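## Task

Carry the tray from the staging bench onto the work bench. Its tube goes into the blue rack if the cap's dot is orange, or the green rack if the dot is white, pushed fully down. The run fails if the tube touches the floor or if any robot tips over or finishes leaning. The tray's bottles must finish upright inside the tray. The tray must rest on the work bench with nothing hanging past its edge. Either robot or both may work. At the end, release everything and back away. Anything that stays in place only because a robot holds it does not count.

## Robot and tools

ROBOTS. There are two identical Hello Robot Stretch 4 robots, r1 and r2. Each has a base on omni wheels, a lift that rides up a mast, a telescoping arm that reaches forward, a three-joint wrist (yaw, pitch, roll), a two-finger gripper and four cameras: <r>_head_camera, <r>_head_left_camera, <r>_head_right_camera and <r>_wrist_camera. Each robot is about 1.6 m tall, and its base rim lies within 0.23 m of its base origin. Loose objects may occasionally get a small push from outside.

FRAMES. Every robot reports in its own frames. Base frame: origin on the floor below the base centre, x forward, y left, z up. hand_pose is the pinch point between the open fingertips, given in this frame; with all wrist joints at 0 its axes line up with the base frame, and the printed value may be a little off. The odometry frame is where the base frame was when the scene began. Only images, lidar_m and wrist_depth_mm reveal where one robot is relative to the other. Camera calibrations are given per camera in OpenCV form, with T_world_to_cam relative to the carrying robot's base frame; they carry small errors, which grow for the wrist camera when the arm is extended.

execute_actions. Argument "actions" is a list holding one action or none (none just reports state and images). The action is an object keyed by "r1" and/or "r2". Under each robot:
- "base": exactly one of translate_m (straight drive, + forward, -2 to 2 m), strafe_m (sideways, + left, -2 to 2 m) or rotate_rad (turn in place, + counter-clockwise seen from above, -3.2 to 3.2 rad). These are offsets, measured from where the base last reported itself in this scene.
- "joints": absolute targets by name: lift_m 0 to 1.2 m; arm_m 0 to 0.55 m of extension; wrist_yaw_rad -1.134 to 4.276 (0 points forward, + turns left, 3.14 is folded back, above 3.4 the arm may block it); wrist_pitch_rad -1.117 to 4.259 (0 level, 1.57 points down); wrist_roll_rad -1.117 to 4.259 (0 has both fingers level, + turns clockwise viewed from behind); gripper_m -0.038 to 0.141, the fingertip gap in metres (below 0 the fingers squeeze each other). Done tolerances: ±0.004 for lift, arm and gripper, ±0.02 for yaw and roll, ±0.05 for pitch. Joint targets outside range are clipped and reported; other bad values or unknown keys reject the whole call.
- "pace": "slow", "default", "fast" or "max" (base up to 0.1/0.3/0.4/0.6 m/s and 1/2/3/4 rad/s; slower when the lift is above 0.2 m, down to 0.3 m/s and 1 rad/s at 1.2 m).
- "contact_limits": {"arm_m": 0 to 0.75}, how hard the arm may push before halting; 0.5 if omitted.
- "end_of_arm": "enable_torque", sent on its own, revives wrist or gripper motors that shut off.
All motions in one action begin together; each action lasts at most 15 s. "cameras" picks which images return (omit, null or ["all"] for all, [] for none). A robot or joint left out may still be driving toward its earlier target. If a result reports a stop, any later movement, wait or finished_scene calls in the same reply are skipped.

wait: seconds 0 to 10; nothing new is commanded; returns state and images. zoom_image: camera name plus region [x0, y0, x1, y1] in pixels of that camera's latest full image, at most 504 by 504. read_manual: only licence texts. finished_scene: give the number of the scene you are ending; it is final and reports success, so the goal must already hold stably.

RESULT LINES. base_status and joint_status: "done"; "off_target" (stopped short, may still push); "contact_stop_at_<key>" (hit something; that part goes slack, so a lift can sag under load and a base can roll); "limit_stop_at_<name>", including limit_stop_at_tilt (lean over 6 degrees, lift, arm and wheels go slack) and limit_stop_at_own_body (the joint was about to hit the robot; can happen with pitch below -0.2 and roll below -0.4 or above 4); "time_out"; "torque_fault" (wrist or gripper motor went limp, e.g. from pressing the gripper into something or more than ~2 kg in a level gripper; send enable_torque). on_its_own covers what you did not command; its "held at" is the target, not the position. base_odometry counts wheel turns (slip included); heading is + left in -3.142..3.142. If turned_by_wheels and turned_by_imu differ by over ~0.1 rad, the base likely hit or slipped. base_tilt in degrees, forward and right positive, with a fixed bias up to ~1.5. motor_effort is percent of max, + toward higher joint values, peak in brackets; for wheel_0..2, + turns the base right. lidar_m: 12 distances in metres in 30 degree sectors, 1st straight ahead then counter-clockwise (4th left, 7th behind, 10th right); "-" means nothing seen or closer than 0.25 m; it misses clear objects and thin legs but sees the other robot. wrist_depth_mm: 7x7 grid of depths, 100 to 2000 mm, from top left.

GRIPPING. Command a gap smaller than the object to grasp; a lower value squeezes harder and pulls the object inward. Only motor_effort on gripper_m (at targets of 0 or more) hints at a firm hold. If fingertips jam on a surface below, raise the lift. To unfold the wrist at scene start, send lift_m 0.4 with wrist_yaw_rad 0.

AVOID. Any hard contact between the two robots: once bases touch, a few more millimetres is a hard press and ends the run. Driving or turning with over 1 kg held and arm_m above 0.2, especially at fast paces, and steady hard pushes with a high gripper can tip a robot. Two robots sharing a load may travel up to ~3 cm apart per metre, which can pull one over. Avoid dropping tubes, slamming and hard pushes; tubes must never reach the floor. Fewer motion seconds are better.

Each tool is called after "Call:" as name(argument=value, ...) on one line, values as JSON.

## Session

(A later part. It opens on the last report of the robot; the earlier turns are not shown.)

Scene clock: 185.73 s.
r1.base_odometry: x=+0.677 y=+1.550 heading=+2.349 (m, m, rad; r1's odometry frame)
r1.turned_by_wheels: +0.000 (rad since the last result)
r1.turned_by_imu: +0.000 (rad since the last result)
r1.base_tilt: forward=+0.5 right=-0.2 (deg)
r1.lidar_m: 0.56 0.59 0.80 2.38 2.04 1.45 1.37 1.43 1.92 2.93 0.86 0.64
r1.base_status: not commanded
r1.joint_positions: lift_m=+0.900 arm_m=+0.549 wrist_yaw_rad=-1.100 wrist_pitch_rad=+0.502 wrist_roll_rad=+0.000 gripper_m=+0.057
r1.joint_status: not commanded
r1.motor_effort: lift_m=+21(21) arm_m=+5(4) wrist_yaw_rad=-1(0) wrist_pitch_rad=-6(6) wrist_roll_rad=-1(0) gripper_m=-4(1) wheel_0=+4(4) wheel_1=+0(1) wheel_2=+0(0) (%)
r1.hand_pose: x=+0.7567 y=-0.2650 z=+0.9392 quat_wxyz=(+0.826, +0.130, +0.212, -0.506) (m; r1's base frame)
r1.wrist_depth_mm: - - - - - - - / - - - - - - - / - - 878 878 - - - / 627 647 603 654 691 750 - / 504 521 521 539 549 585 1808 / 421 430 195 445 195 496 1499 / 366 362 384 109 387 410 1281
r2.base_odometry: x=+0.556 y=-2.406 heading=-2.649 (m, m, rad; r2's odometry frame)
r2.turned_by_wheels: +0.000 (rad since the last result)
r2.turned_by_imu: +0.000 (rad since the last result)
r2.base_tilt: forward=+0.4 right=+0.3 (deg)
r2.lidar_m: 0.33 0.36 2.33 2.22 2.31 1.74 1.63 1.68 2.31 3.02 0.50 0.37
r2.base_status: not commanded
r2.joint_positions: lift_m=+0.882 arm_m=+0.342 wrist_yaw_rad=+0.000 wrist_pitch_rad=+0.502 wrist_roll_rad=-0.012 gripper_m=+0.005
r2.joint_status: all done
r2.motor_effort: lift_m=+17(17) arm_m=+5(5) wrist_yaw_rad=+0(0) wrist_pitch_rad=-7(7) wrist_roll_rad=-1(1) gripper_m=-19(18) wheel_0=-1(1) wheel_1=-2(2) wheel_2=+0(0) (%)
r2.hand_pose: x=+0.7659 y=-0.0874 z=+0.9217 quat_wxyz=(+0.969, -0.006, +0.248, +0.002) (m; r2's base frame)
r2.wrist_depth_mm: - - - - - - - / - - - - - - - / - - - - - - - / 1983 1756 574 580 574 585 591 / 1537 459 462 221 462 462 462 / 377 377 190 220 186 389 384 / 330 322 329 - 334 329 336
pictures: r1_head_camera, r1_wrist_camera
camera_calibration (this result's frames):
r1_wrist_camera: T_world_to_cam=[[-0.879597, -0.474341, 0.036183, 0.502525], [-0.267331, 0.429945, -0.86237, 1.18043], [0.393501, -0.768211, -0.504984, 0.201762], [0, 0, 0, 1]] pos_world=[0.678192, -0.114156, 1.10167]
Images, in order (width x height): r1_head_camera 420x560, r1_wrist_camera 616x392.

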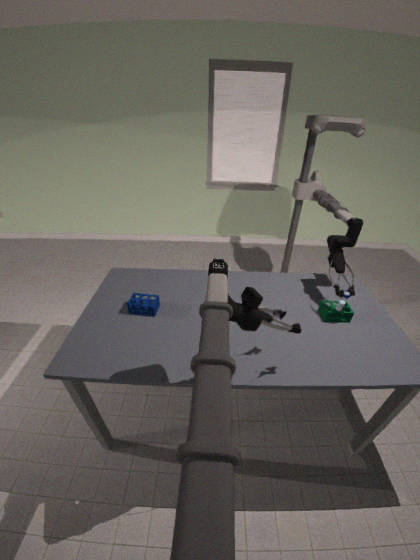

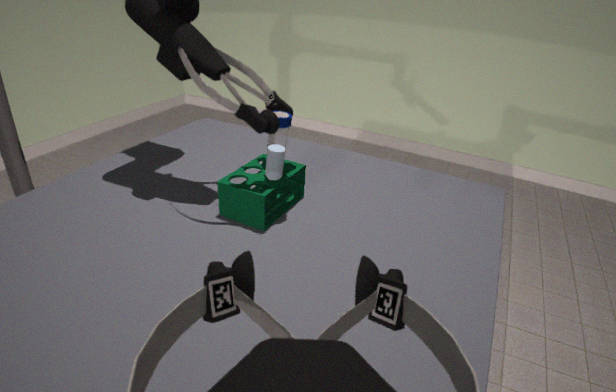

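In. Straighten and lower.

Call:
execute_actions(actions=[{"r2":{"joints":{"lift_m":0.845,"arm_m":0.333},"pace":"slow"}}], cameras=["r1_wrist_camera"])

Call:
execute_actions(actions=[{"r2":{"joints":{"gripper_m":0.07}}}], cameras=[])

Call:
execute_actions(actions=[{"r2":{"joints":{"lift_m":1.0}}}], cameras=["r1_wrist_camera"])

Call:
zoom_image(camera="r1_wrist_camera", region=[200,80,330,230])

Scene clock: 194.80 s.
r1.base_odometry: x=+0.677 y=+1.550 heading=+2.349 (m, m, rad; r1's odometry frame)
r1.turned_by_wheels: +0.000 (rad since the last result)
r1.turned_by_imu: +0.001 (rad since the last result)
r1.base_tilt: forward=+0.5 right=-0.3 (deg)
r1.lidar_m: 0.57 0.60 0.81 2.35 2.05 1.45 1.37 1.41 1.93 2.94 0.86 0.61
r1.base_status: not commanded
r1.joint_positions: lift_m=+0.900 arm_m=+0.549 wrist_yaw_rad=-1.100 wrist_pitch_rad=+0.502 wrist_roll_rad=+0.000 gripper_m=+0.057
r1.joint_status: not commanded
r1.motor_effort: lift_m=+21(21) arm_m=+5(5) wrist_yaw_rad=-1(0) wrist_pitch_rad=-6(6) wrist_roll_rad=+0(0) gripper_m=-4(3) wheel_0=+4(4) wheel_1=+0(1) wheel_2=+0(0) (%)
r1.hand_pose: x=+0.7567 y=-0.2650 z=+0.9392 quat_wxyz=(+0.826, +0.130, +0.212, -0.506) (m; r1's base frame)
r1.wrist_depth_mm: - 580 - - - - - / - - - - - - - / - - 820 866 - - - / 634 640 597 654 691 750 - / 504 517 525 539 554 585 1808 / 418 427 195 449 195 492 1537 / 366 362 387 109 387 413 1281
r2.base_odometry: x=+0.556 y=-2.406 heading=-2.649 (m, m, rad; r2's odometry frame)
r2.turned_by_wheels: +0.000 (rad since the last result)
r2.turned_by_imu: -0.001 (rad since the last result)
r2.base_tilt: forward=+0.4 right=+0.3 (deg)
r2.lidar_m: 0.33 0.36 2.33 2.23 2.32 1.72 1.63 1.70 2.28 3.03 0.51 0.36
r2.base_status: not commanded
r2.joint_positions: lift_m=+0.845 arm_m=+0.334 wrist_yaw_rad=+0.000 wrist_pitch_rad=+0.501 wrist_roll_rad=-0.012 gripper_m=+0.005
r2.joint_status: all done
r2.motor_effort: lift_m=+16(16) arm_m=-5(7) wrist_yaw_rad=+0(2) wrist_pitch_rad=-5(7) wrist_roll_rad=-1(1) gripper_m=-18(19) wheel_0=-1(1) wheel_1=-2(2) wheel_2=+0(0) (%)
r2.hand_pose: x=+0.7578 y=-0.0874 z=+0.8849 quat_wxyz=(+0.969, -0.006, +0.248, +0.002) (m; r2's base frame)
r2.wrist_depth_mm: - - - - - - - / - - - - - - - / - - - - - - - / 1863 508 512 504 517 512 521 / 418 407 410 221 415 410 413 / 332 336 190 220 186 340 342 / 291 283 287 - 286 291 297
pictures: r1_wrist_camera
camera_calibration (this result's frames):
r1_wrist_camera: T_world_to_cam=[[-0.879597, -0.474341, 0.036183, 0.502525], [-0.267331, 0.429945, -0.86237, 1.18043], [0.393501, -0.768211, -0.504984, 0.201762], [0, 0, 0, 1]] pos_world=[0.678192, -0.114156, 1.10167]
Images, in order (width x height): r1_wrist_camera 616x392.

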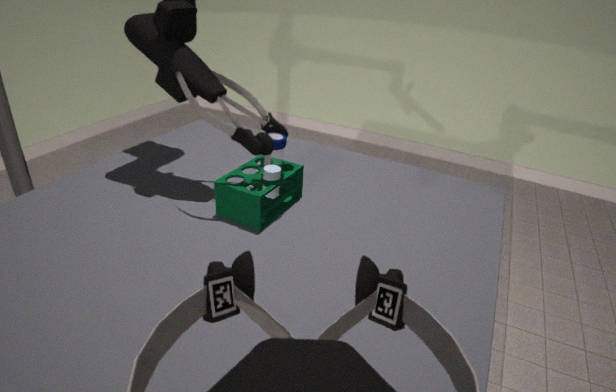

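Scene clock: 196.23 s.
r1.base_odometry: x=+0.677 y=+1.550 heading=+2.349 (m, m, rad; r1's odometry frame)
r1.turned_by_wheels: +0.000 (rad since the last result)
r1.turned_by_imu: +0.001 (rad since the last result)
r1.base_tilt: forward=+0.5 right=-0.3 (deg)
r1.lidar_m: 0.56 0.60 0.82 2.33 2.03 1.43 1.37 1.41 1.93 2.92 0.87 0.63
r1.base_status: not commanded
r1.joint_positions: lift_m=+0.900 arm_m=+0.549 wrist_yaw_rad=-1.100 wrist_pitch_rad=+0.502 wrist_roll_rad=+0.000 gripper_m=+0.057
r1.joint_status: not commanded
r1.motor_effort: lift_m=+21(21) arm_m=+5(5) wrist_yaw_rad=+0(1) wrist_pitch_rad=-6(6) wrist_roll_rad=-1(1) gripper_m=-3(2) wheel_0=+4(4) wheel_1=+0(0) wheel_2=+0(0) (%)
r1.hand_pose: x=+0.7567 y=-0.2650 z=+0.9392 quat_wxyz=(+0.826, +0.130, +0.212, -0.506) (m; r1's base frame)
r1.wrist_depth_mm: - - - - - - - / - - 627 - - - - / - - 820 854 - - - / 634 647 603 640 691 750 - / 500 512 525 544 549 585 1863 / 421 427 195 449 195 492 1499 / 362 362 382 109 384 413 1281
r2.base_odometry: x=+0.556 y=-2.406 heading=-2.649 (m, m, rad; r2's odometry frame)
r2.turned_by_wheels: +0.000 (rad since the last result)
r2.turned_by_imu: +0.000 (rad since the last result)
r2.base_tilt: forward=+0.4 right=+0.3 (deg)
r2.lidar_m: 0.33 0.36 2.33 2.22 2.31 1.73 1.63 1.70 2.30 3.02 0.50 0.35
r2.base_status: not commanded
r2.joint_positions: lift_m=+0.845 arm_m=+0.334 wrist_yaw_rad=+0.000 wrist_pitch_rad=+0.501 wrist_roll_rad=-0.012 gripper_m=+0.070
r2.joint_status: all done
r2.motor_effort: lift_m=+17(17) arm_m=-6(5) wrist_yaw_rad=+1(1) wrist_pitch_rad=-5(6) wrist_roll_rad=+0(1) gripper_m=-3(18) wheel_0=-1(1) wheel_1=-2(2) wheel_2=+0(0) (%)
r2.hand_pose: x=+0.7578 y=-0.0874 z=+0.8848 quat_wxyz=(+0.969, -0.006, +0.248, +0.002) (m; r2's base frame)
r2.wrist_depth_mm: - - - - - - - / - - - - - - - / - - - - - - - / 1808 504 512 508 512 517 517 / 418 407 394 394 413 413 410 / 334 336 267 224 251 342 342 / 290 286 286 - 289 290 297
pictures: none
No camera images: the call's "cameras" was empty. Leave "cameras" out to get every camera's image.

Scene clock: 197.97 s.
r1.base_odometry: x=+0.677 y=+1.550 heading=+2.349 (m, m, rad; r1's odometry frame)
r1.turned_by_wheels: +0.000 (rad since the last result)
r1.turned_by_imu: +0.001 (rad since the last result)
r1.base_tilt: forward=+0.6 right=-0.3 (deg)
r1.lidar_m: 0.57 0.61 0.80 2.36 2.03 1.45 1.38 1.43 1.92 2.91 0.88 0.62
r1.base_status: not commanded
r1.joint_positions: lift_m=+0.900 arm_m=+0.549 wrist_yaw_rad=-1.100 wrist_pitch_rad=+0.502 wrist_roll_rad=+0.000 gripper_m=+0.057
r1.joint_status: not commanded
r1.motor_effort: lift_m=+21(21) arm_m=+5(5) wrist_yaw_rad=-1(1) wrist_pitch_rad=-6(6) wrist_roll_rad=-2(1) gripper_m=-3(2) wheel_0=+4(4) wheel_1=+0(1) wheel_2=+0(0) (%)
r1.hand_pose: x=+0.7567 y=-0.2650 z=+0.9392 quat_wxyz=(+0.826, +0.130, +0.212, -0.506) (m; r1's base frame)
r1.wrist_depth_mm: - - - - - - - / - - - - - - - / - - 878 - - - - / 627 640 603 647 699 759 - / 508 517 530 539 549 580 1808 / 418 430 194 449 195 492 1430 / 366 362 384 109 382 413 1281
r2.base_odometry: x=+0.556 y=-2.406 heading=-2.649 (m, m, rad; r2's odometry frame)
r2.turned_by_wheels: +0.000 (rad since the last result)
r2.turned_by_imu: +0.000 (rad since the last result)
r2.base_tilt: forward=+0.4 right=+0.3 (deg)
r2.lidar_m: 0.33 0.36 2.35 2.23 2.29 1.72 1.63 1.69 2.31 3.03 0.50 0.33
r2.base_status: not commanded
r2.joint_positions: lift_m=+1.000 arm_m=+0.334 wrist_yaw_rad=+0.000 wrist_pitch_rad=+0.501 wrist_roll_rad=-0.012 gripper_m=+0.070
r2.joint_status: all done
r2.motor_effort: lift_m=+22(26) arm_m=-5(5) wrist_yaw_rad=-2(2) wrist_pitch_rad=-6(6) wrist_roll_rad=-1(1) gripper_m=-3(2) wheel_0=-1(1) wheel_1=-2(2) wheel_2=+0(0) (%)
r2.hand_pose: x=+0.7578 y=-0.0874 z=+1.0393 quat_wxyz=(+0.969, -0.006, +0.248, +0.002) (m; r2's base frame)
r2.wrist_depth_mm: - - - - - - - / - - - - - - - / - - - - - - - / - - - - - - - / 1708 1661 627 640 640 627 640 / 1430 549 496 539 500 530 530 / 1255 449 466 - 469 449 466
pictures: r1_wrist_camera
camera_calibration (this result's frames):
r1_wrist_camera: T_world_to_cam=[[-0.879597, -0.474341, 0.036183, 0.502525], [-0.267331, 0.429945, -0.86237, 1.18043], [0.393501, -0.768211, -0.504984, 0.201762], [0, 0, 0, 1]] pos_world=[0.678192, -0.114156, 1.10167]
Images, in order (width x height): r1_wrist_camera 616x392.

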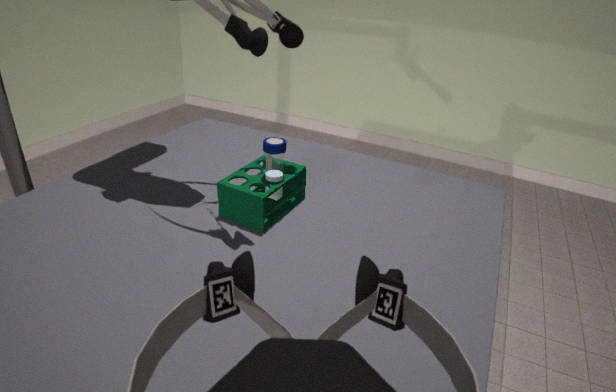

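Region (200, 80, 330, 230) of r1_wrist_camera's 616x392 image, scaled by 3.360; it fills the left 437 columns of this view, and the rest is white.

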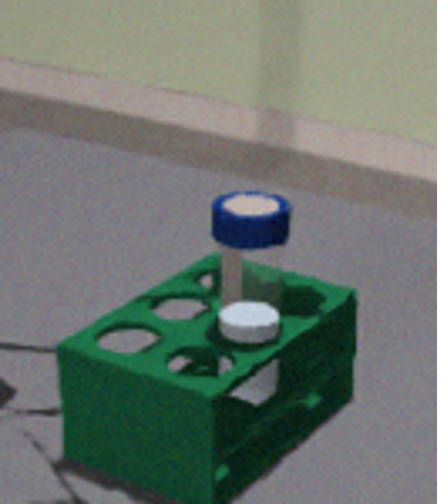

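Call:
execute_actions(actions=[{"r1":{"base":{"strafe_m":2},"pace":"max","joints":{"lift_m":1.08,"wrist_yaw_rad":0,"wrist_pitch_rad":1.57,"wrist_roll_rad":1.57,"arm_m":0.35}},"r2":{"base":{"strafe_m":-2},"pace":"max","joints":{"lift_m":1.08,"wrist_pitch_rad":1.57,"wrist_roll_rad":1.57,"arm_m":0.3}}}], cameras=[])

Call:
execute_actions(actions=[{"r1":{"base":{"strafe_m":1.1},"pace":"max"},"r2":{"base":{"strafe_m":-1.65},"pace":"max"}}], cameras=["r1_wrist_camera","r2_wrist_camera"])

Scene clock: 211.07 s.
r1.base_odometry: x=-0.748 y=+0.147 heading=+2.349 (m, m, rad; r1's odometry frame)
r1.turned_by_wheels: +0.000 (rad since the last result)
r1.turned_by_imu: +0.013 (rad since the last result)
r1.base_tilt: forward=+0.5 right=-0.3 (deg)
r1.lidar_m: 1.24 0.61 0.70 3.82 2.11 1.49 1.43 1.49 2.02 2.46 1.49 1.28
r1.base_status: done
r1.joint_positions: lift_m=+1.080 arm_m=+0.351 wrist_yaw_rad=+0.000 wrist_pitch_rad=+1.570 wrist_roll_rad=+1.570 gripper_m=+0.057
r1.joint_status: all done
r1.motor_effort: lift_m=+20(25) arm_m=-5(4) wrist_yaw_rad=+0(6) wrist_pitch_rad=+0(6) wrist_roll_rad=+2(6) gripper_m=-5(4) wheel_0=+0(9) wheel_1=+2(14) wheel_2=+0(1) (%)
r1.hand_pose: x=+0.5220 y=-0.0874 z=+0.9696 quat_wxyz=(+0.500, +0.500, +0.500, -0.500) (m; r1's base frame)
r1.wrist_depth_mm: 1160 1182 1160 1182 1182 1182 1182 / 1182 1182 1182 1160 1160 1182 1160 / 1160 1182 1160 1182 1205 1138 1182 / 1205 1160 1138 1182 1160 960 1182 / 1182 1160 1160 1205 1182 976 960 / 1182 1160 195 1160 196 976 1205 / 1098 1160 1205 109 1182 1182 1182
r2.base_odometry: x=-0.391 y=-0.644 heading=-2.649 (m, m, rad; r2's odometry frame)
r2.turned_by_wheels: +0.000 (rad since the last result)
r2.turned_by_imu: -0.006 (rad since the last result)
r2.base_tilt: forward=+0.4 right=+0.3 (deg)
r2.lidar_m: 1.81 1.01 0.78 1.42 2.34 1.70 1.61 1.66 2.25 1.63 1.06 1.25
r2.base_status: done
r2.joint_positions: lift_m=+1.080 arm_m=+0.301 wrist_yaw_rad=+0.000 wrist_pitch_rad=+1.569 wrist_roll_rad=+1.570 gripper_m=+0.070
r2.joint_status: all done
r2.motor_effort: lift_m=+20(24) arm_m=-5(6) wrist_yaw_rad=+0(1) wrist_pitch_rad=-1(2) wrist_roll_rad=+0(4) gripper_m=-3(3) wheel_0=-1(11) wheel_1=+0(8) wheel_2=+0(0) (%)
r2.hand_pose: x=+0.4721 y=-0.0874 z=+0.9697 quat_wxyz=(+0.501, +0.500, +0.500, -0.499) (m; r2's base frame)
r2.wrist_depth_mm: 1138 1160 1138 1182 1138 1138 1160 / 1160 1160 1160 1205 1160 1138 1138 / 1205 1182 1182 1160 1160 1138 1160 / 1205 1182 1182 1160 1182 976 1205 / 1205 1205 1182 1205 1008 976 1182 / 1205 1182 1182 1182 991 1205 1182 / 1205 1205 1182 - 1205 1182 1182
pictures: none
No camera images: the call's "cameras" was empty. Leave "cameras" out to get every camera's image.

Scene clock: 217.30 s.
r1.base_odometry: x=-1.532 y=-0.625 heading=+2.349 (m, m, rad; r1's odometry frame)
r1.turned_by_wheels: +0.000 (rad since the last result)
r1.turned_by_imu: +0.007 (rad since the last result)
r1.base_tilt: forward=+0.5 right=-0.2 (deg)
r1.lidar_m: 0.48 0.52 0.73 2.71 2.09 1.52 1.41 1.52 2.07 2.55 0.77 0.54
r1.base_status: done
r1.joint_positions: lift_m=+1.080 arm_m=+0.351 wrist_yaw_rad=+0.000 wrist_pitch_rad=+1.570 wrist_roll_rad=+1.570 gripper_m=+0.057
r1.joint_status: not commanded
r1.motor_effort: lift_m=+20(20) arm_m=-4(4) wrist_yaw_rad=-1(0) wrist_pitch_rad=+1(0) wrist_roll_rad=+2(0) gripper_m=-2(2) wheel_0=-3(17) wheel_1=+2(10) wheel_2=+0(2) (%)
r1.hand_pose: x=+0.5220 y=-0.0874 z=+0.9696 quat_wxyz=(+0.501, +0.500, +0.500, -0.499) (m; r1's base frame)
r1.wrist_depth_mm: 430 433 427 433 1182 1160 1138 / 433 430 433 433 1160 1160 1160 / 430 430 433 1182 1182 1182 1182 / 430 433 433 1182 1138 976 1182 / 433 433 433 1182 1182 991 960 / 433 421 195 439 195 976 1182 / 362 387 436 109 1205 1205 1182
r2.base_odometry: x=-1.171 y=+0.809 heading=-2.649 (m, m, rad; r2's odometry frame)
r2.turned_by_wheels: +0.000 (rad since the last result)
r2.turned_by_imu: -0.004 (rad since the last result)
r2.base_tilt: forward=+0.4 right=+0.3 (deg)
r2.lidar_m: 0.40 0.41 0.57 2.39 2.31 1.64 1.58 1.64 2.21 2.88 0.60 0.42
r2.base_status: done
r2.joint_positions: lift_m=+1.080 arm_m=+0.301 wrist_yaw_rad=+0.000 wrist_pitch_rad=+1.569 wrist_roll_rad=+1.570 gripper_m=+0.070
r2.joint_status: not commanded
r2.motor_effort: lift_m=+20(20) arm_m=-5(5) wrist_yaw_rad=+1(2) wrist_pitch_rad=-1(0) wrist_roll_rad=+0(1) gripper_m=-3(4) wheel_0=+0(12) wheel_1=+2(11) wheel_2=+0(1) (%)
r2.hand_pose: x=+0.4721 y=-0.0874 z=+0.9697 quat_wxyz=(+0.501, +0.500, +0.500, -0.499) (m; r2's base frame)
r2.wrist_depth_mm: 424 421 421 421 1138 1138 1160 / 410 424 424 421 1182 1138 1138 / 397 424 427 427 1160 1182 1160 / 397 427 430 424 1160 946 1160 / 404 430 389 430 991 960 1160 / 404 327 379 433 976 1182 1160 / 375 281 433 - 1182 1182 1160
pictures: r1_wrist_camera, r2_wrist_camera
camera_calibration (this result's frames):
r1_wrist_camera: T_world_to_cam=[[-0.999009, -0.0443033, -0.00425359, 0.518295], [-0.0444028, 0.998645, 0.0271509, 0.138391], [0.00304495, 0.0273128, -0.999622, 1.19893], [0, 0, 0, 1]] pos_world=[0.520275, -0.147987, 1.19693]
r2_wrist_camera: T_world_to_cam=[[-0.997644, -0.0327742, -0.060266, 0.538809], [-0.0357555, 0.998155, 0.0490755, 0.0983495], [0.0585464, 0.0511147, -0.996975, 1.17107], [0, 0, 0, 1]] pos_world=[0.472495, -0.140368, 1.19517]
Images, in order (width x height): r1_wrist_camera 616x392, r2_wrist_camera 616x392.

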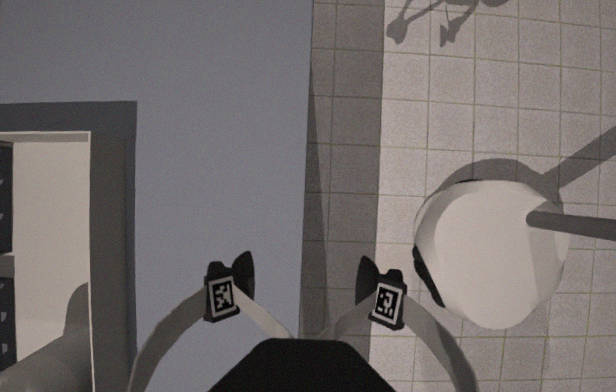

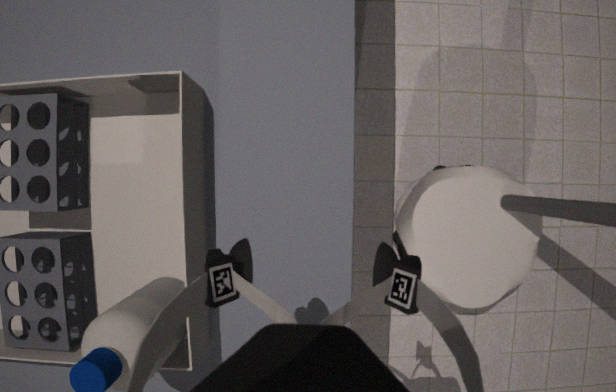

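Call:
execute_actions(actions=[{"r1":{"base":{"translate_m":0.1},"joints":{"arm_m":0.46}},"r2":{"base":{"strafe_m":-0.04},"joints":{"arm_m":0.438,"gripper_m":0.057}}}], cameras=[])

Call:
execute_actions(actions=[{"r1":{"joints":{"lift_m":0.96}},"r2":{"joints":{"lift_m":0.96}}}], cameras=["r1_wrist_camera","r2_wrist_camera"])

Scene clock: 229.57 s.
r1.base_odometry: x=-1.602 y=-0.554 heading=+2.349 (m, m, rad; r1's odometry frame)
r1.turned_by_wheels: +0.001 (rad since the last result)
r1.turned_by_imu: +0.002 (rad since the last result)
r1.base_tilt: forward=+0.5 right=-0.3 (deg)
r1.lidar_m: 0.40 0.44 0.60 2.71 2.26 1.60 1.51 1.63 2.22 2.53 0.63 0.45
r1.base_status: done
r1.joint_positions: lift_m=+1.080 arm_m=+0.459 wrist_yaw_rad=+0.000 wrist_pitch_rad=+1.570 wrist_roll_rad=+1.570 gripper_m=+0.057
r1.joint_status: all done
r1.motor_effort: lift_m=+20(20) arm_m=+5(5) wrist_yaw_rad=-1(1) wrist_pitch_rad=+0(0) wrist_roll_rad=+0(1) gripper_m=-3(3) wheel_0=+4(9) wheel_1=+5(7) wheel_2=-3(10) (%)
r1.hand_pose: x=+0.6304 y=-0.0874 z=+0.9696 quat_wxyz=(+0.501, +0.500, +0.500, -0.499) (m; r1's base frame)
r1.wrist_depth_mm: 433 430 427 433 427 427 1160 / 427 430 427 430 427 430 1160 / 430 399 427 436 430 430 1160 / 424 399 433 433 430 430 960 / 430 379 430 433 436 976 960 / 433 404 195 427 195 976 976 / 436 373 433 109 436 1182 1182
r2.base_odometry: x=-1.190 y=+0.845 heading=-2.649 (m, m, rad; r2's odometry frame)
r2.turned_by_wheels: +0.000 (rad since the last result)
r2.turned_by_imu: -0.001 (rad since the last result)
r2.base_tilt: forward=+0.4 right=+0.3 (deg)
r2.lidar_m: 0.41 0.42 0.58 2.43 2.31 1.66 1.58 1.62 2.19 2.83 0.61 0.44
r2.base_status: done
r2.joint_positions: lift_m=+1.080 arm_m=+0.437 wrist_yaw_rad=+0.000 wrist_pitch_rad=+1.570 wrist_roll_rad=+1.570 gripper_m=+0.057
r2.joint_status: all done
r2.motor_effort: lift_m=+20(20) arm_m=+5(6) wrist_yaw_rad=+2(1) wrist_pitch_rad=-2(1) wrist_roll_rad=+0(0) gripper_m=-4(3) wheel_0=+1(11) wheel_1=+0(5) wheel_2=+0(2) (%)
r2.hand_pose: x=+0.6083 y=-0.0874 z=+0.9697 quat_wxyz=(+0.501, +0.500, +0.500, -0.499) (m; r2's base frame)
r2.wrist_depth_mm: 421 418 421 418 421 1138 1138 / 427 421 427 421 421 1160 1182 / 402 394 421 421 421 1182 1182 / 427 368 424 430 424 960 946 / 433 410 430 430 430 976 976 / 433 370 399 359 196 991 1229 / 433 375 433 - 436 1160 1182
pictures: none
No camera images: the call's "cameras" was empty. Leave "cameras" out to get every camera's image.

Scene clock: 231.10 s.
r1.base_odometry: x=-1.602 y=-0.554 heading=+2.349 (m, m, rad; r1's odometry frame)
r1.turned_by_wheels: +0.000 (rad since the last result)
r1.turned_by_imu: +0.001 (rad since the last result)
r1.base_tilt: forward=+0.5 right=-0.3 (deg)
r1.lidar_m: 0.40 0.42 0.62 2.70 2.27 1.61 1.52 1.57 2.18 2.51 0.62 0.46
r1.base_status: not commanded
r1.joint_positions: lift_m=+0.960 arm_m=+0.459 wrist_yaw_rad=+0.000 wrist_pitch_rad=+1.570 wrist_roll_rad=+1.570 gripper_m=+0.057
r1.joint_status: all done
r1.motor_effort: lift_m=+17(21) arm_m=+4(4) wrist_yaw_rad=-2(0) wrist_pitch_rad=+0(0) wrist_roll_rad=+1(2) gripper_m=-2(2) wheel_0=+4(4) wheel_1=+5(5) wheel_2=-2(2) (%)
r1.hand_pose: x=+0.6304 y=-0.0874 z=+0.8499 quat_wxyz=(+0.501, +0.500, +0.500, -0.499) (m; r1's base frame)
r1.wrist_depth_mm: 312 310 310 312 309 312 310 / 314 312 312 314 312 312 1060 / 252 282 312 314 314 312 1060 / 253 310 312 314 314 314 866 / 253 314 310 315 315 314 842 / 283 312 195 314 196 315 866 / 260 286 315 109 315 315 1078
r2.base_odometry: x=-1.190 y=+0.845 heading=-2.649 (m, m, rad; r2's odometry frame)
r2.turned_by_wheels: +0.000 (rad since the last result)
r2.turned_by_imu: +0.000 (rad since the last result)
r2.base_tilt: forward=+0.4 right=+0.3 (deg)
r2.lidar_m: 0.39 0.43 0.59 2.43 2.31 1.66 1.57 1.65 2.21 2.84 0.60 0.43
r2.base_status: not commanded
r2.joint_positions: lift_m=+0.960 arm_m=+0.437 wrist_yaw_rad=+0.000 wrist_pitch_rad=+1.570 wrist_roll_rad=+1.570 gripper_m=+0.057
r2.joint_status: all done
r2.motor_effort: lift_m=+17(19) arm_m=+5(5) wrist_yaw_rad=+0(1) wrist_pitch_rad=-1(2) wrist_roll_rad=+0(0) gripper_m=-4(5) wheel_0=+1(1) wheel_1=+0(0) wheel_2=+0(0) (%)
r2.hand_pose: x=+0.6083 y=-0.0874 z=+0.8499 quat_wxyz=(+0.501, +0.500, +0.500, -0.499) (m; r2's base frame)
r2.wrist_depth_mm: 304 304 304 301 303 303 1025 / 304 306 294 304 303 304 1042 / 250 300 304 304 306 307 1042 / 249 303 307 306 309 309 842 / 251 306 310 309 312 310 854 / 287 293 312 290 196 312 842 / 283 255 312 - 317 314 1078
pictures: r1_wrist_camera, r2_wrist_camera
camera_calibration (this result's frames):
r1_wrist_camera: T_world_to_cam=[[-0.998999, -0.0445431, -0.0041345, 0.625944], [-0.0446392, 0.998634, 0.0271562, 0.146599], [0.00291923, 0.0273136, -0.999623, 1.07898], [0, 0, 0, 1]] pos_world=[0.628711, -0.147988, 1.07718]
r2_wrist_camera: T_world_to_cam=[[-0.997662, -0.0327597, -0.0599792, 0.667247], [-0.0357269, 0.998155, 0.0490859, 0.109072], [0.0582606, 0.051114, -0.996992, 1.04387], [0, 0, 0, 1]] pos_world=[0.608768, -0.140368, 1.07539]
Images, in order (width x height): r1_wrist_camera 616x392, r2_wrist_camera 616x392.

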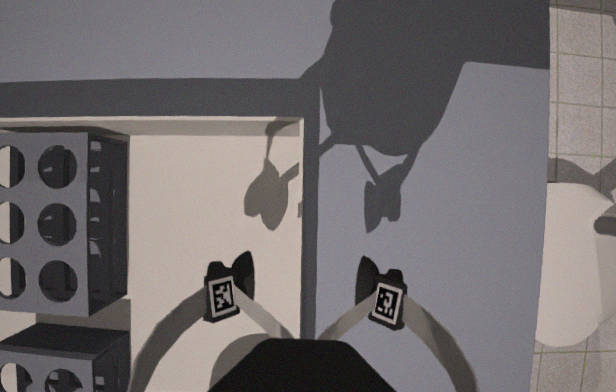

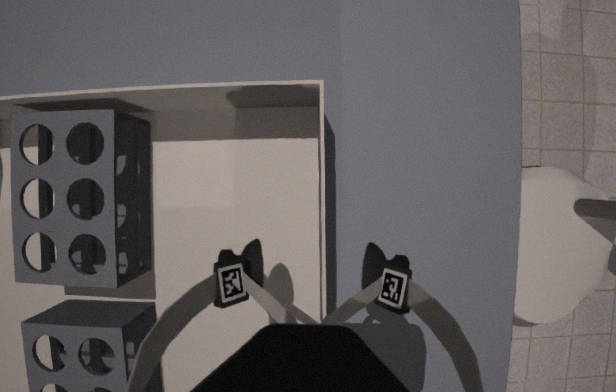

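Call:
execute_actions(actions=[{"r1":{"joints":{"lift_m":0.91}},"r2":{"joints":{"lift_m":0.91,"arm_m":0.432}}}], cameras=[])

Call:
execute_actions(actions=[{"r1":{"joints":{"gripper_m":-0.038}},"r2":{"joints":{"gripper_m":-0.038}}}], cameras=[])

Call:
execute_actions(actions=[{"r1":{"joints":{"lift_m":1.03},"pace":"slow"},"r2":{"joints":{"lift_m":1.03},"pace":"slow"}}], cameras=["r1_wrist_camera","r2_wrist_camera","r1_head_left_camera"])

Scene clock: 239.83 s.
r1.base_odometry: x=-1.602 y=-0.554 heading=+2.349 (m, m, rad; r1's odometry frame)
r1.turned_by_wheels: +0.000 (rad since the last result)
r1.turned_by_imu: +0.001 (rad since the last result)
r1.base_tilt: forward=+0.5 right=-0.3 (deg)
r1.lidar_m: 0.40 0.42 0.56 2.71 2.27 1.62 1.50 1.60 2.20 2.53 0.63 0.44
r1.base_status: not commanded
r1.joint_positions: lift_m=+0.910 arm_m=+0.459 wrist_yaw_rad=+0.000 wrist_pitch_rad=+1.570 wrist_roll_rad=+1.570 gripper_m=+0.057
r1.joint_status: all done
r1.motor_effort: lift_m=+17(19) arm_m=+5(5) wrist_yaw_rad=+0(1) wrist_pitch_rad=+0(0) wrist_roll_rad=+1(1) gripper_m=-3(2) wheel_0=+4(4) wheel_1=+5(5) wheel_2=-3(3) (%)
r1.hand_pose: x=+0.6304 y=-0.0874 z=+0.7999 quat_wxyz=(+0.501, +0.500, +0.500, -0.499) (m; r1's base frame)
r1.wrist_depth_mm: 263 262 262 262 263 262 262 / 262 262 264 262 260 263 263 / 231 262 262 263 263 263 264 / 256 262 262 263 265 263 264 / 232 263 263 265 264 265 265 / 233 264 195 263 195 265 265 / 247 264 264 109 265 266 266
r2.base_odometry: x=-1.190 y=+0.845 heading=-2.649 (m, m, rad; r2's odometry frame)
r2.turned_by_wheels: +0.000 (rad since the last result)
r2.turned_by_imu: -0.001 (rad since the last result)
r2.base_tilt: forward=+0.4 right=+0.3 (deg)
r2.lidar_m: 0.39 0.44 0.58 2.44 2.32 1.66 1.58 1.63 2.19 2.83 0.59 0.41
r2.base_status: not commanded
r2.joint_positions: lift_m=+0.910 arm_m=+0.433 wrist_yaw_rad=+0.000 wrist_pitch_rad=+1.570 wrist_roll_rad=+1.570 gripper_m=+0.057
r2.joint_status: all done
r2.motor_effort: lift_m=+17(16) arm_m=-6(6) wrist_yaw_rad=+1(1) wrist_pitch_rad=-2(1) wrist_roll_rad=+1(0) gripper_m=-2(2) wheel_0=+1(1) wheel_1=+0(0) wheel_2=+0(0) (%)
r2.hand_pose: x=+0.6041 y=-0.0874 z=+0.7999 quat_wxyz=(+0.501, +0.500, +0.500, -0.499) (m; r2's base frame)
r2.wrist_depth_mm: 255 255 254 254 254 253 615 / 203 221 226 255 255 255 627 / 228 255 257 256 257 255 627 / 229 258 258 258 259 258 530 / 229 259 259 260 259 260 530 / 232 262 260 187 197 262 809 / 211 237 264 - 263 262 1025
pictures: none
No camera images: the call's "cameras" was empty. Leave "cameras" out to get every camera's image.

Scene clock: 241.47 s.
r1.base_odometry: x=-1.602 y=-0.554 heading=+2.349 (m, m, rad; r1's odometry frame)
r1.turned_by_wheels: +0.000 (rad since the last result)
r1.turned_by_imu: +0.001 (rad since the last result)
r1.base_tilt: forward=+0.6 right=-0.2 (deg)
r1.lidar_m: 0.40 0.42 0.59 2.72 2.24 1.63 1.52 1.58 2.19 2.52 0.60 0.45
r1.base_status: not commanded
r1.joint_positions: lift_m=+0.910 arm_m=+0.459 wrist_yaw_rad=+0.001 wrist_pitch_rad=+1.569 wrist_roll_rad=+1.570 gripper_m=-0.037
r1.joint_status: all done
r1.motor_effort: lift_m=+20(19) arm_m=+4(4) wrist_yaw_rad=-2(3) wrist_pitch_rad=+2(6) wrist_roll_rad=+1(0) gripper_m=-17(20) wheel_0=+4(4) wheel_1=+5(5) wheel_2=-3(2) (%)
r1.hand_pose: x=+0.6307 y=-0.0874 z=+0.7997 quat_wxyz=(+0.501, +0.500, +0.500, -0.499) (m; r1's base frame)
r1.wrist_depth_mm: 258 259 262 258 259 260 260 / 259 259 260 260 260 260 262 / 224 252 252 253 260 260 262 / 225 252 254 255 262 263 263 / 227 254 255 254 264 263 263 / 227 255 184 200 184 264 263 / 248 256 256 109 265 264 264
r2.base_odometry: x=-1.190 y=+0.845 heading=-2.649 (m, m, rad; r2's odometry frame)
r2.turned_by_wheels: +0.000 (rad since the last result)
r2.turned_by_imu: +0.000 (rad since the last result)
r2.base_tilt: forward=+0.4 right=+0.3 (deg)
r2.lidar_m: 0.40 0.42 0.58 2.41 2.30 1.67 1.58 1.63 2.20 2.84 0.60 0.42
r2.base_status: not commanded
r2.joint_positions: lift_m=+0.910 arm_m=+0.433 wrist_yaw_rad=+0.001 wrist_pitch_rad=+1.569 wrist_roll_rad=+1.570 gripper_m=-0.037
r2.joint_status: all done
r2.motor_effort: lift_m=+20(20) arm_m=-5(5) wrist_yaw_rad=-2(1) wrist_pitch_rad=+1(2) wrist_roll_rad=+1(1) gripper_m=-23(23) wheel_0=+1(1) wheel_1=+0(0) wheel_2=+0(0) (%)
r2.hand_pose: x=+0.6044 y=-0.0874 z=+0.7997 quat_wxyz=(+0.501, +0.500, +0.500, -0.499) (m; r2's base frame)
r2.wrist_depth_mm: 253 252 252 252 252 253 621 / 194 217 225 248 254 252 621 / 222 250 250 250 255 254 621 / 223 251 251 251 256 256 521 / 224 254 251 250 259 258 525 / 224 255 180 196 179 258 788 / 219 250 254 - 262 262 1025
pictures: none
No camera images: the call's "cameras" was empty. Leave "cameras" out to get every camera's image.

Scene clock: 243.30 s.
r1.base_odometry: x=-1.602 y=-0.554 heading=+2.349 (m, m, rad; r1's odometry frame)
r1.turned_by_wheels: +0.000 (rad since the last result)
r1.turned_by_imu: +0.001 (rad since the last result)
r1.base_tilt: forward=+0.5 right=-0.3 (deg)
r1.lidar_m: 0.39 0.42 0.59 2.69 2.26 1.59 1.52 1.56 2.24 2.51 0.59 0.45
r1.base_status: not commanded
r1.joint_positions: lift_m=+1.030 arm_m=+0.459 wrist_yaw_rad=+0.001 wrist_pitch_rad=+1.569 wrist_roll_rad=+1.570 gripper_m=-0.037
r1.joint_status: all done
r1.motor_effort: lift_m=+24(25) arm_m=+4(4) wrist_yaw_rad=-2(3) wrist_pitch_rad=+2(2) wrist_roll_rad=+1(0) gripper_m=-20(19) wheel_0=+4(4) wheel_1=+5(5) wheel_2=-2(2) (%)
r1.hand_pose: x=+0.6307 y=-0.0874 z=+0.9193 quat_wxyz=(+0.501, +0.500, +0.500, -0.499) (m; r1's base frame)
r1.wrist_depth_mm: 375 377 377 375 377 377 1138 / 377 377 377 379 377 379 1118 / 224 251 252 253 379 382 1118 / 225 253 254 255 377 382 904 / 227 254 256 255 379 377 917 / 226 254 183 201 183 382 917 / 248 257 257 109 387 384 1138
r2.base_odometry: x=-1.190 y=+0.845 heading=-2.649 (m, m, rad; r2's odometry frame)
r2.turned_by_wheels: +0.000 (rad since the last result)
r2.turned_by_imu: +0.000 (rad since the last result)
r2.base_tilt: forward=+0.4 right=+0.3 (deg)
r2.lidar_m: 0.40 0.41 0.57 2.41 2.32 1.67 1.58 1.62 2.23 2.84 0.60 0.43
r2.base_status: not commanded
r2.joint_positions: lift_m=+1.030 arm_m=+0.433 wrist_yaw_rad=+0.001 wrist_pitch_rad=+1.569 wrist_roll_rad=+1.570 gripper_m=-0.037
r2.joint_status: all done
r2.motor_effort: lift_m=+25(27) arm_m=-5(5) wrist_yaw_rad=-2(3) wrist_pitch_rad=+1(1) wrist_roll_rad=+1(1) gripper_m=-25(25) wheel_0=+1(1) wheel_1=+0(0) wheel_2=+0(0) (%)
r2.hand_pose: x=+0.6044 y=-0.0874 z=+0.9193 quat_wxyz=(+0.501, +0.500, +0.500, -0.499) (m; r2's base frame)
r2.wrist_depth_mm: 370 370 370 366 368 1078 1118 / 193 218 225 249 368 1118 1118 / 222 250 251 250 373 1118 1118 / 222 251 251 250 377 891 917 / 222 254 253 252 377 904 917 / 224 254 179 195 180 917 1138 / 219 250 254 - 384 759 1138
pictures: r1_head_left_camera, r1_wrist_camera, r2_wrist_camera
camera_calibration (this result's frames):
r1_wrist_camera: T_world_to_cam=[[-0.998973, -0.0450627, -0.00482618, 0.627126], [-0.0451774, 0.998611, 0.0271254, 0.145094], [0.00359713, 0.0273156, -0.99962, 1.14791], [0, 0, 0, 1]] pos_world=[0.628907, -0.147988, 1.14656]
r2_wrist_camera: T_world_to_cam=[[-0.997575, -0.0336738, -0.0609096, 0.668198], [-0.0366873, 0.998122, 0.0490522, 0.106134], [0.0591435, 0.0511679, -0.996937, 1.11268], [0, 0, 0, 1]] pos_world=[0.604663, -0.140367, 1.14477]
Images, in order (width x height): r1_head_left_camera 420x672, r1_wrist_camera 616x392, r2_wrist_camera 616x392.

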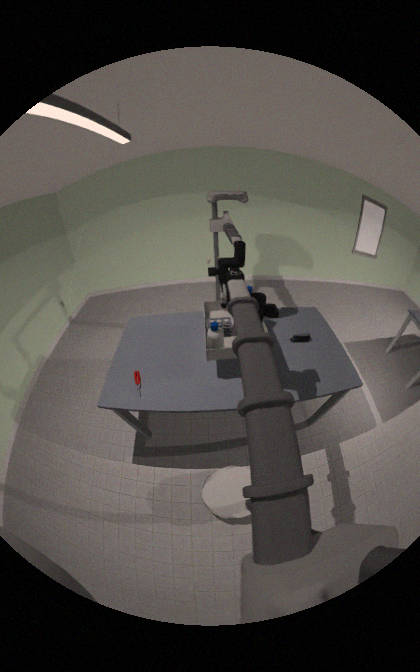

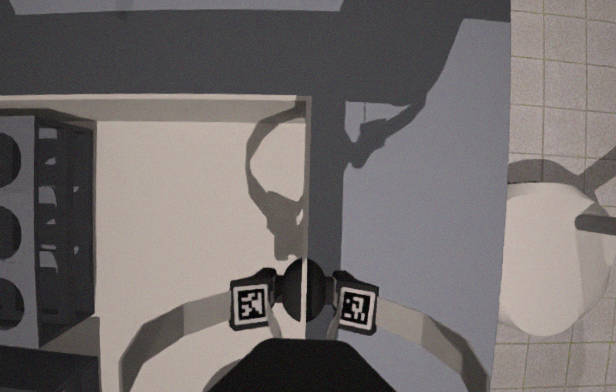

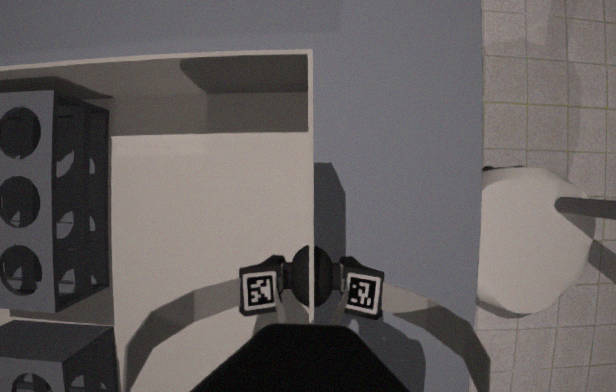

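Call:
execute_actions(actions=[{"r1":{"base":{"strafe_m":-1.1},"joints":{"lift_m":1.07},"pace":"slow"},"r2":{"base":{"strafe_m":1.1},"joints":{"lift_m":1.07},"pace":"slow"}}], cameras=["r1_wrist_camera","r2_wrist_camera"])

action 0: r1: "base": strafe_m = -1.1 would last too long for one action: at the pace "slow" strafe_m can be at most 0.78 in either direction: name a faster pace, or command the rest in another action

Call:
execute_actions(actions=[{"r1":{"base":{"strafe_m":-1.1},"joints":{"lift_m":1.07}},"r2":{"base":{"strafe_m":1.1},"joints":{"lift_m":1.07}}}], cameras=["r1_wrist_camera","r2_wrist_camera"])

Scene clock: 262.67 s.
r1.base_odometry: x=-0.819 y=+0.219 heading=+2.349 (m, m, rad; r1's odometry frame)
r1.turned_by_wheels: +0.000 (rad since the last result)
r1.turned_by_imu: -0.001 (rad since the last result)
r1.base_tilt: forward=+0.7 right=-0.3 (deg)
r1.lidar_m: 0.57 0.53 0.61 1.71 2.22 1.58 1.54 1.63 2.18 1.88 1.46 0.68
r1.base_status: done
r1.joint_positions: lift_m=+1.070 arm_m=+0.459 wrist_yaw_rad=+0.000 wrist_pitch_rad=+1.570 wrist_roll_rad=+1.570 gripper_m=-0.037
r1.joint_status: all done
r1.motor_effort: lift_m=+24(24) arm_m=+4(4) wrist_yaw_rad=-2(2) wrist_pitch_rad=+0(2) wrist_roll_rad=+1(1) gripper_m=-18(19) wheel_0=+5(12) wheel_1=-2(12) wheel_2=+0(3) (%)
r1.hand_pose: x=+0.6304 y=-0.0874 z=+0.9593 quat_wxyz=(+0.501, +0.500, +0.500, -0.499) (m; r1's base frame)
r1.wrist_depth_mm: 1138 1160 1182 1138 1160 1182 1182 / 1138 1138 1182 1160 1160 1160 1182 / 224 251 252 252 1182 1138 1160 / 226 252 254 254 1182 1138 960 / 226 254 256 255 1182 946 960 / 225 255 183 204 184 1042 960 / 245 258 257 109 1160 1160 1182
r2.base_odometry: x=-0.670 y=-0.125 heading=-2.649 (m, m, rad; r2's odometry frame)
r2.turned_by_wheels: +0.000 (rad since the last result)
r2.turned_by_imu: +0.002 (rad since the last result)
r2.base_tilt: forward=+0.4 right=+0.3 (deg)
r2.lidar_m: 0.59 3.25 1.36 1.44 2.36 1.68 1.58 1.65 2.25 1.70 0.58 0.56
r2.base_status: done
r2.joint_positions: lift_m=+1.070 arm_m=+0.433 wrist_yaw_rad=+0.001 wrist_pitch_rad=+1.570 wrist_roll_rad=+1.570 gripper_m=-0.037
r2.joint_status: all done
r2.motor_effort: lift_m=+24(24) arm_m=-5(5) wrist_yaw_rad=-2(0) wrist_pitch_rad=-1(1) wrist_roll_rad=+1(1) gripper_m=-24(23) wheel_0=+0(10) wheel_1=-2(10) wheel_2=+0(0) (%)
r2.hand_pose: x=+0.6041 y=-0.0874 z=+0.9593 quat_wxyz=(+0.501, +0.500, +0.500, -0.499) (m; r2's base frame)
r2.wrist_depth_mm: 676 1138 1138 1138 976 1118 1138 / 193 220 225 249 1118 1138 1118 / 221 251 250 250 1160 1138 1138 / 222 252 252 250 1182 946 976 / 223 253 252 251 1182 960 960 / 224 253 180 195 180 1138 1182 / 216 252 254 - 1205 1205 1160
pictures: r1_wrist_camera, r2_wrist_camera
camera_calibration (this result's frames):
r1_wrist_camera: T_world_to_cam=[[-0.998986, -0.0448478, -0.00384976, 0.626114], [-0.044936, 0.99862, 0.0271689, 0.143802], [0.00262598, 0.0273144, -0.999623, 1.18854], [0, 0, 0, 1]] pos_world=[0.62882, -0.147988, 1.1866]
r2_wrist_camera: T_world_to_cam=[[-0.997633, -0.0336735, -0.0599481, 0.66946], [-0.0366397, 0.998122, 0.0490868, 0.104096], [0.0581826, 0.0511671, -0.996994, 1.15326], [0, 0, 0, 1]] pos_world=[0.60459, -0.140367, 1.18482]
Images, in order (width x height): r1_wrist_camera 616x392, r2_wrist_camera 616x392.

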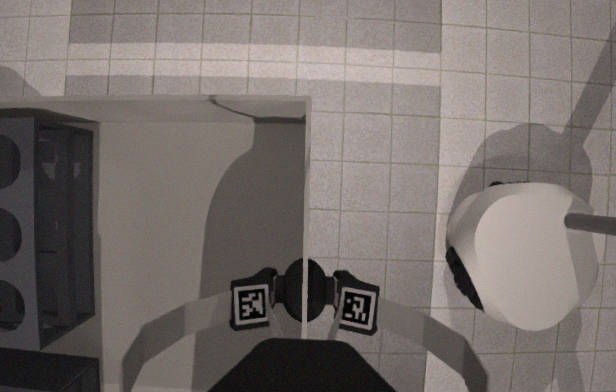

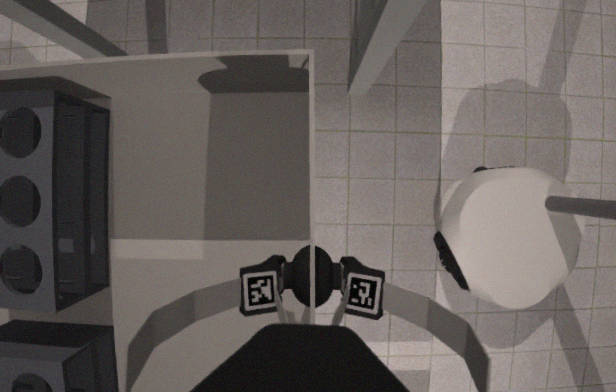

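Call:
execute_actions(actions=[{"r1":{"base":{"strafe_m":-1.1}},"r2":{"base":{"strafe_m":1.1}}}], cameras=[])

Call:
execute_actions(actions=[{"r1":{"base":{"strafe_m":-1.1}},"r2":{"base":{"strafe_m":1.1}}}], cameras=["r1_wrist_camera","r2_wrist_camera","r1_head_left_camera"])

Scene clock: 273.60 s.
r1.base_odometry: x=-0.036 y=+0.991 heading=+2.350 (m, m, rad; r1's odometry frame)
r1.turned_by_wheels: +0.000 (rad since the last result)
r1.turned_by_imu: +0.000 (rad since the last result)
r1.base_tilt: forward=+0.6 right=-0.2 (deg)
r1.lidar_m: 0.59 3.32 1.48 1.73 2.17 1.60 1.50 1.59 2.11 3.82 0.69 0.55
r1.base_status: done
r1.joint_positions: lift_m=+1.070 arm_m=+0.459 wrist_yaw_rad=+0.001 wrist_pitch_rad=+1.568 wrist_roll_rad=+1.570 gripper_m=-0.037
r1.joint_status: not commanded
r1.motor_effort: lift_m=+24(24) arm_m=+4(4) wrist_yaw_rad=-5(4) wrist_pitch_rad=+6(7) wrist_roll_rad=+1(0) gripper_m=-20(20) wheel_0=+6(15) wheel_1=-3(13) wheel_2=+0(1) (%)
r1.hand_pose: x=+0.6312 y=-0.0874 z=+0.9593 quat_wxyz=(+0.501, +0.500, +0.500, -0.499) (m; r1's base frame)
r1.wrist_depth_mm: 415 418 418 415 413 1138 1182 / 418 415 415 424 554 1160 1160 / 226 252 253 252 1160 1160 1138 / 228 252 254 1160 1160 1078 960 / 227 254 254 255 1160 946 931 / 228 256 181 205 185 1060 976 / 250 258 257 109 1182 1182 1160
r2.base_odometry: x=-0.149 y=-1.094 heading=-2.649 (m, m, rad; r2's odometry frame)
r2.turned_by_wheels: +0.000 (rad since the last result)
r2.turned_by_imu: +0.003 (rad since the last result)
r2.base_tilt: forward=+0.4 right=+0.3 (deg)
r2.lidar_m: 0.57 0.41 0.53 1.45 2.35 1.70 1.62 1.69 2.28 1.60 1.53 0.64
r2.base_status: done
r2.joint_positions: lift_m=+1.070 arm_m=+0.433 wrist_yaw_rad=+0.001 wrist_pitch_rad=+1.567 wrist_roll_rad=+1.570 gripper_m=-0.037
r2.joint_status: not commanded
r2.motor_effort: lift_m=+24(24) arm_m=-4(5) wrist_yaw_rad=-5(5) wrist_pitch_rad=+5(5) wrist_roll_rad=+1(1) gripper_m=-24(24) wheel_0=+0(8) wheel_1=-2(9) wheel_2=+0(2) (%)
r2.hand_pose: x=+0.6048 y=-0.0874 z=+0.9593 quat_wxyz=(+0.501, +0.500, +0.500, -0.499) (m; r2's base frame)
r2.wrist_depth_mm: 1138 1160 1118 1138 1118 1138 1138 / 193 223 228 248 1138 1160 1118 / 220 251 251 250 1118 1160 1138 / 224 252 251 252 1160 946 960 / 224 253 253 251 1160 960 960 / 233 254 181 183 178 1182 1182 / 217 251 254 - 1182 1160 1182
pictures: none
No camera images: the call's "cameras" was empty. Leave "cameras" out to get every camera's image.

Scene clock: 278.60 s.
r1.base_odometry: x=+0.747 y=+1.763 heading=+2.350 (m, m, rad; r1's odometry frame)
r1.turned_by_wheels: +0.000 (rad since the last result)
r1.turned_by_imu: +0.002 (rad since the last result)
r1.base_tilt: forward=+0.6 right=-0.1 (deg)
r1.lidar_m: 0.46 0.48 0.66 2.52 2.16 1.54 1.47 1.55 2.09 2.72 0.73 0.50
r1.base_status: done
r1.joint_positions: lift_m=+1.070 arm_m=+0.459 wrist_yaw_rad=+0.003 wrist_pitch_rad=+1.564 wrist_roll_rad=+1.570 gripper_m=-0.037
r1.joint_status: not commanded
r1.motor_effort: lift_m=+24(24) arm_m=+3(4) wrist_yaw_rad=-7(7) wrist_pitch_rad=+18(18) wrist_roll_rad=+2(1) gripper_m=-20(18) wheel_0=+5(12) wheel_1=-4(12) wheel_2=+0(2) (%)
r1.hand_pose: x=+0.6326 y=-0.0874 z=+0.9593 quat_wxyz=(+0.503, +0.501, +0.499, -0.497) (m; r1's base frame)
r1.wrist_depth_mm: 418 418 415 418 418 1138 1138 / 418 418 418 418 418 1160 1160 / 229 253 252 415 418 1160 1160 / 229 253 252 424 421 1118 946 / 232 255 254 255 424 946 960 / 231 255 184 200 184 1205 960 / 249 257 257 109 424 1182 1182
r2.base_odometry: x=+0.371 y=-2.063 heading=-2.649 (m, m, rad; r2's odometry frame)
r2.turned_by_wheels: +0.000 (rad since the last result)
r2.turned_by_imu: +0.004 (rad since the last result)
r2.base_tilt: forward=+0.4 right=+0.3 (deg)
r2.lidar_m: 0.33 0.36 0.48 2.62 2.35 1.70 1.61 1.72 2.30 2.63 0.51 0.37
r2.base_status: done
r2.joint_positions: lift_m=+1.070 arm_m=+0.433 wrist_yaw_rad=+0.002 wrist_pitch_rad=+1.564 wrist_roll_rad=+1.570 gripper_m=-0.037
r2.joint_status: not commanded
r2.motor_effort: lift_m=+24(24) arm_m=-5(4) wrist_yaw_rad=-7(7) wrist_pitch_rad=+15(16) wrist_roll_rad=+1(1) gripper_m=-24(23) wheel_0=+0(11) wheel_1=-2(9) wheel_2=+1(2) (%)
r2.hand_pose: x=+0.6059 y=-0.0874 z=+0.9593 quat_wxyz=(+0.503, +0.501, +0.499, -0.497) (m; r2's base frame)
r2.wrist_depth_mm: 410 413 410 410 404 404 1118 / 194 229 231 250 410 407 1118 / 221 252 251 249 413 413 1118 / 223 252 251 251 415 415 960 / 225 253 252 210 415 418 960 / 231 254 181 196 178 418 1138 / 213 252 255 - 424 424 1182
pictures: r1_head_left_camera, r1_wrist_camera, r2_wrist_camera
camera_calibration (this result's frames):
r1_wrist_camera: T_world_to_cam=[[-0.998847, -0.0469132, -0.0101705, 0.634124], [-0.0471718, 0.998525, 0.0268869, 0.145573], [0.00889415, 0.0273357, -0.999587, 1.18455], [0, 0, 0, 1]] pos_world=[0.629724, -0.14799, 1.18659]
r2_wrist_camera: T_world_to_cam=[[-0.997215, -0.0351313, -0.0657883, 0.676495], [-0.0383858, 0.998067, 0.0488762, 0.105413], [0.063944, 0.0512654, -0.996636, 1.14935], [0, 0, 0, 1]] pos_world=[0.605164, -0.140365, 1.18483]
Images, in order (width x height): r1_head_left_camera 420x672, r1_wrist_camera 616x392, r2_wrist_camera 616x392.

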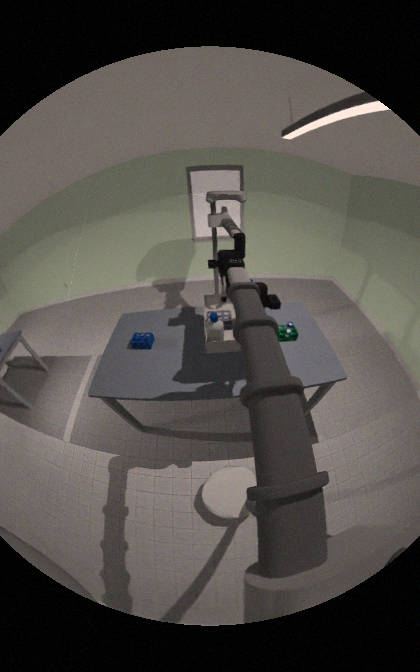

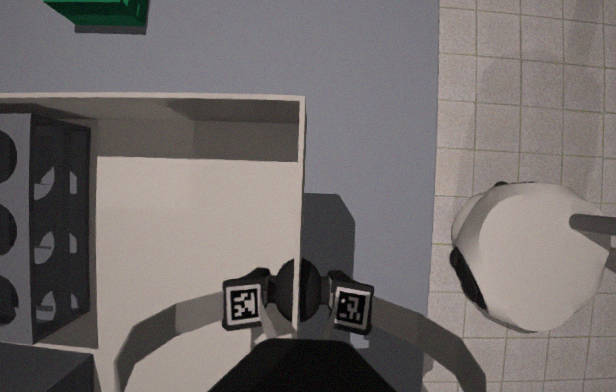

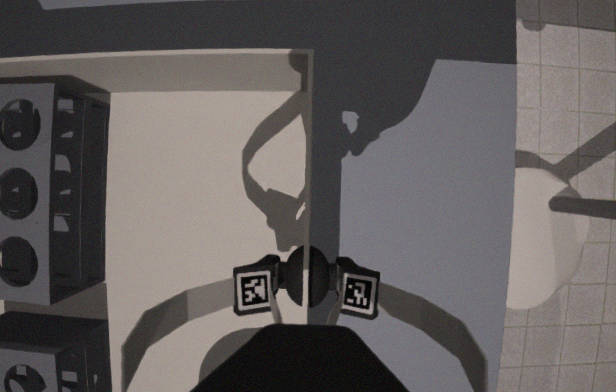

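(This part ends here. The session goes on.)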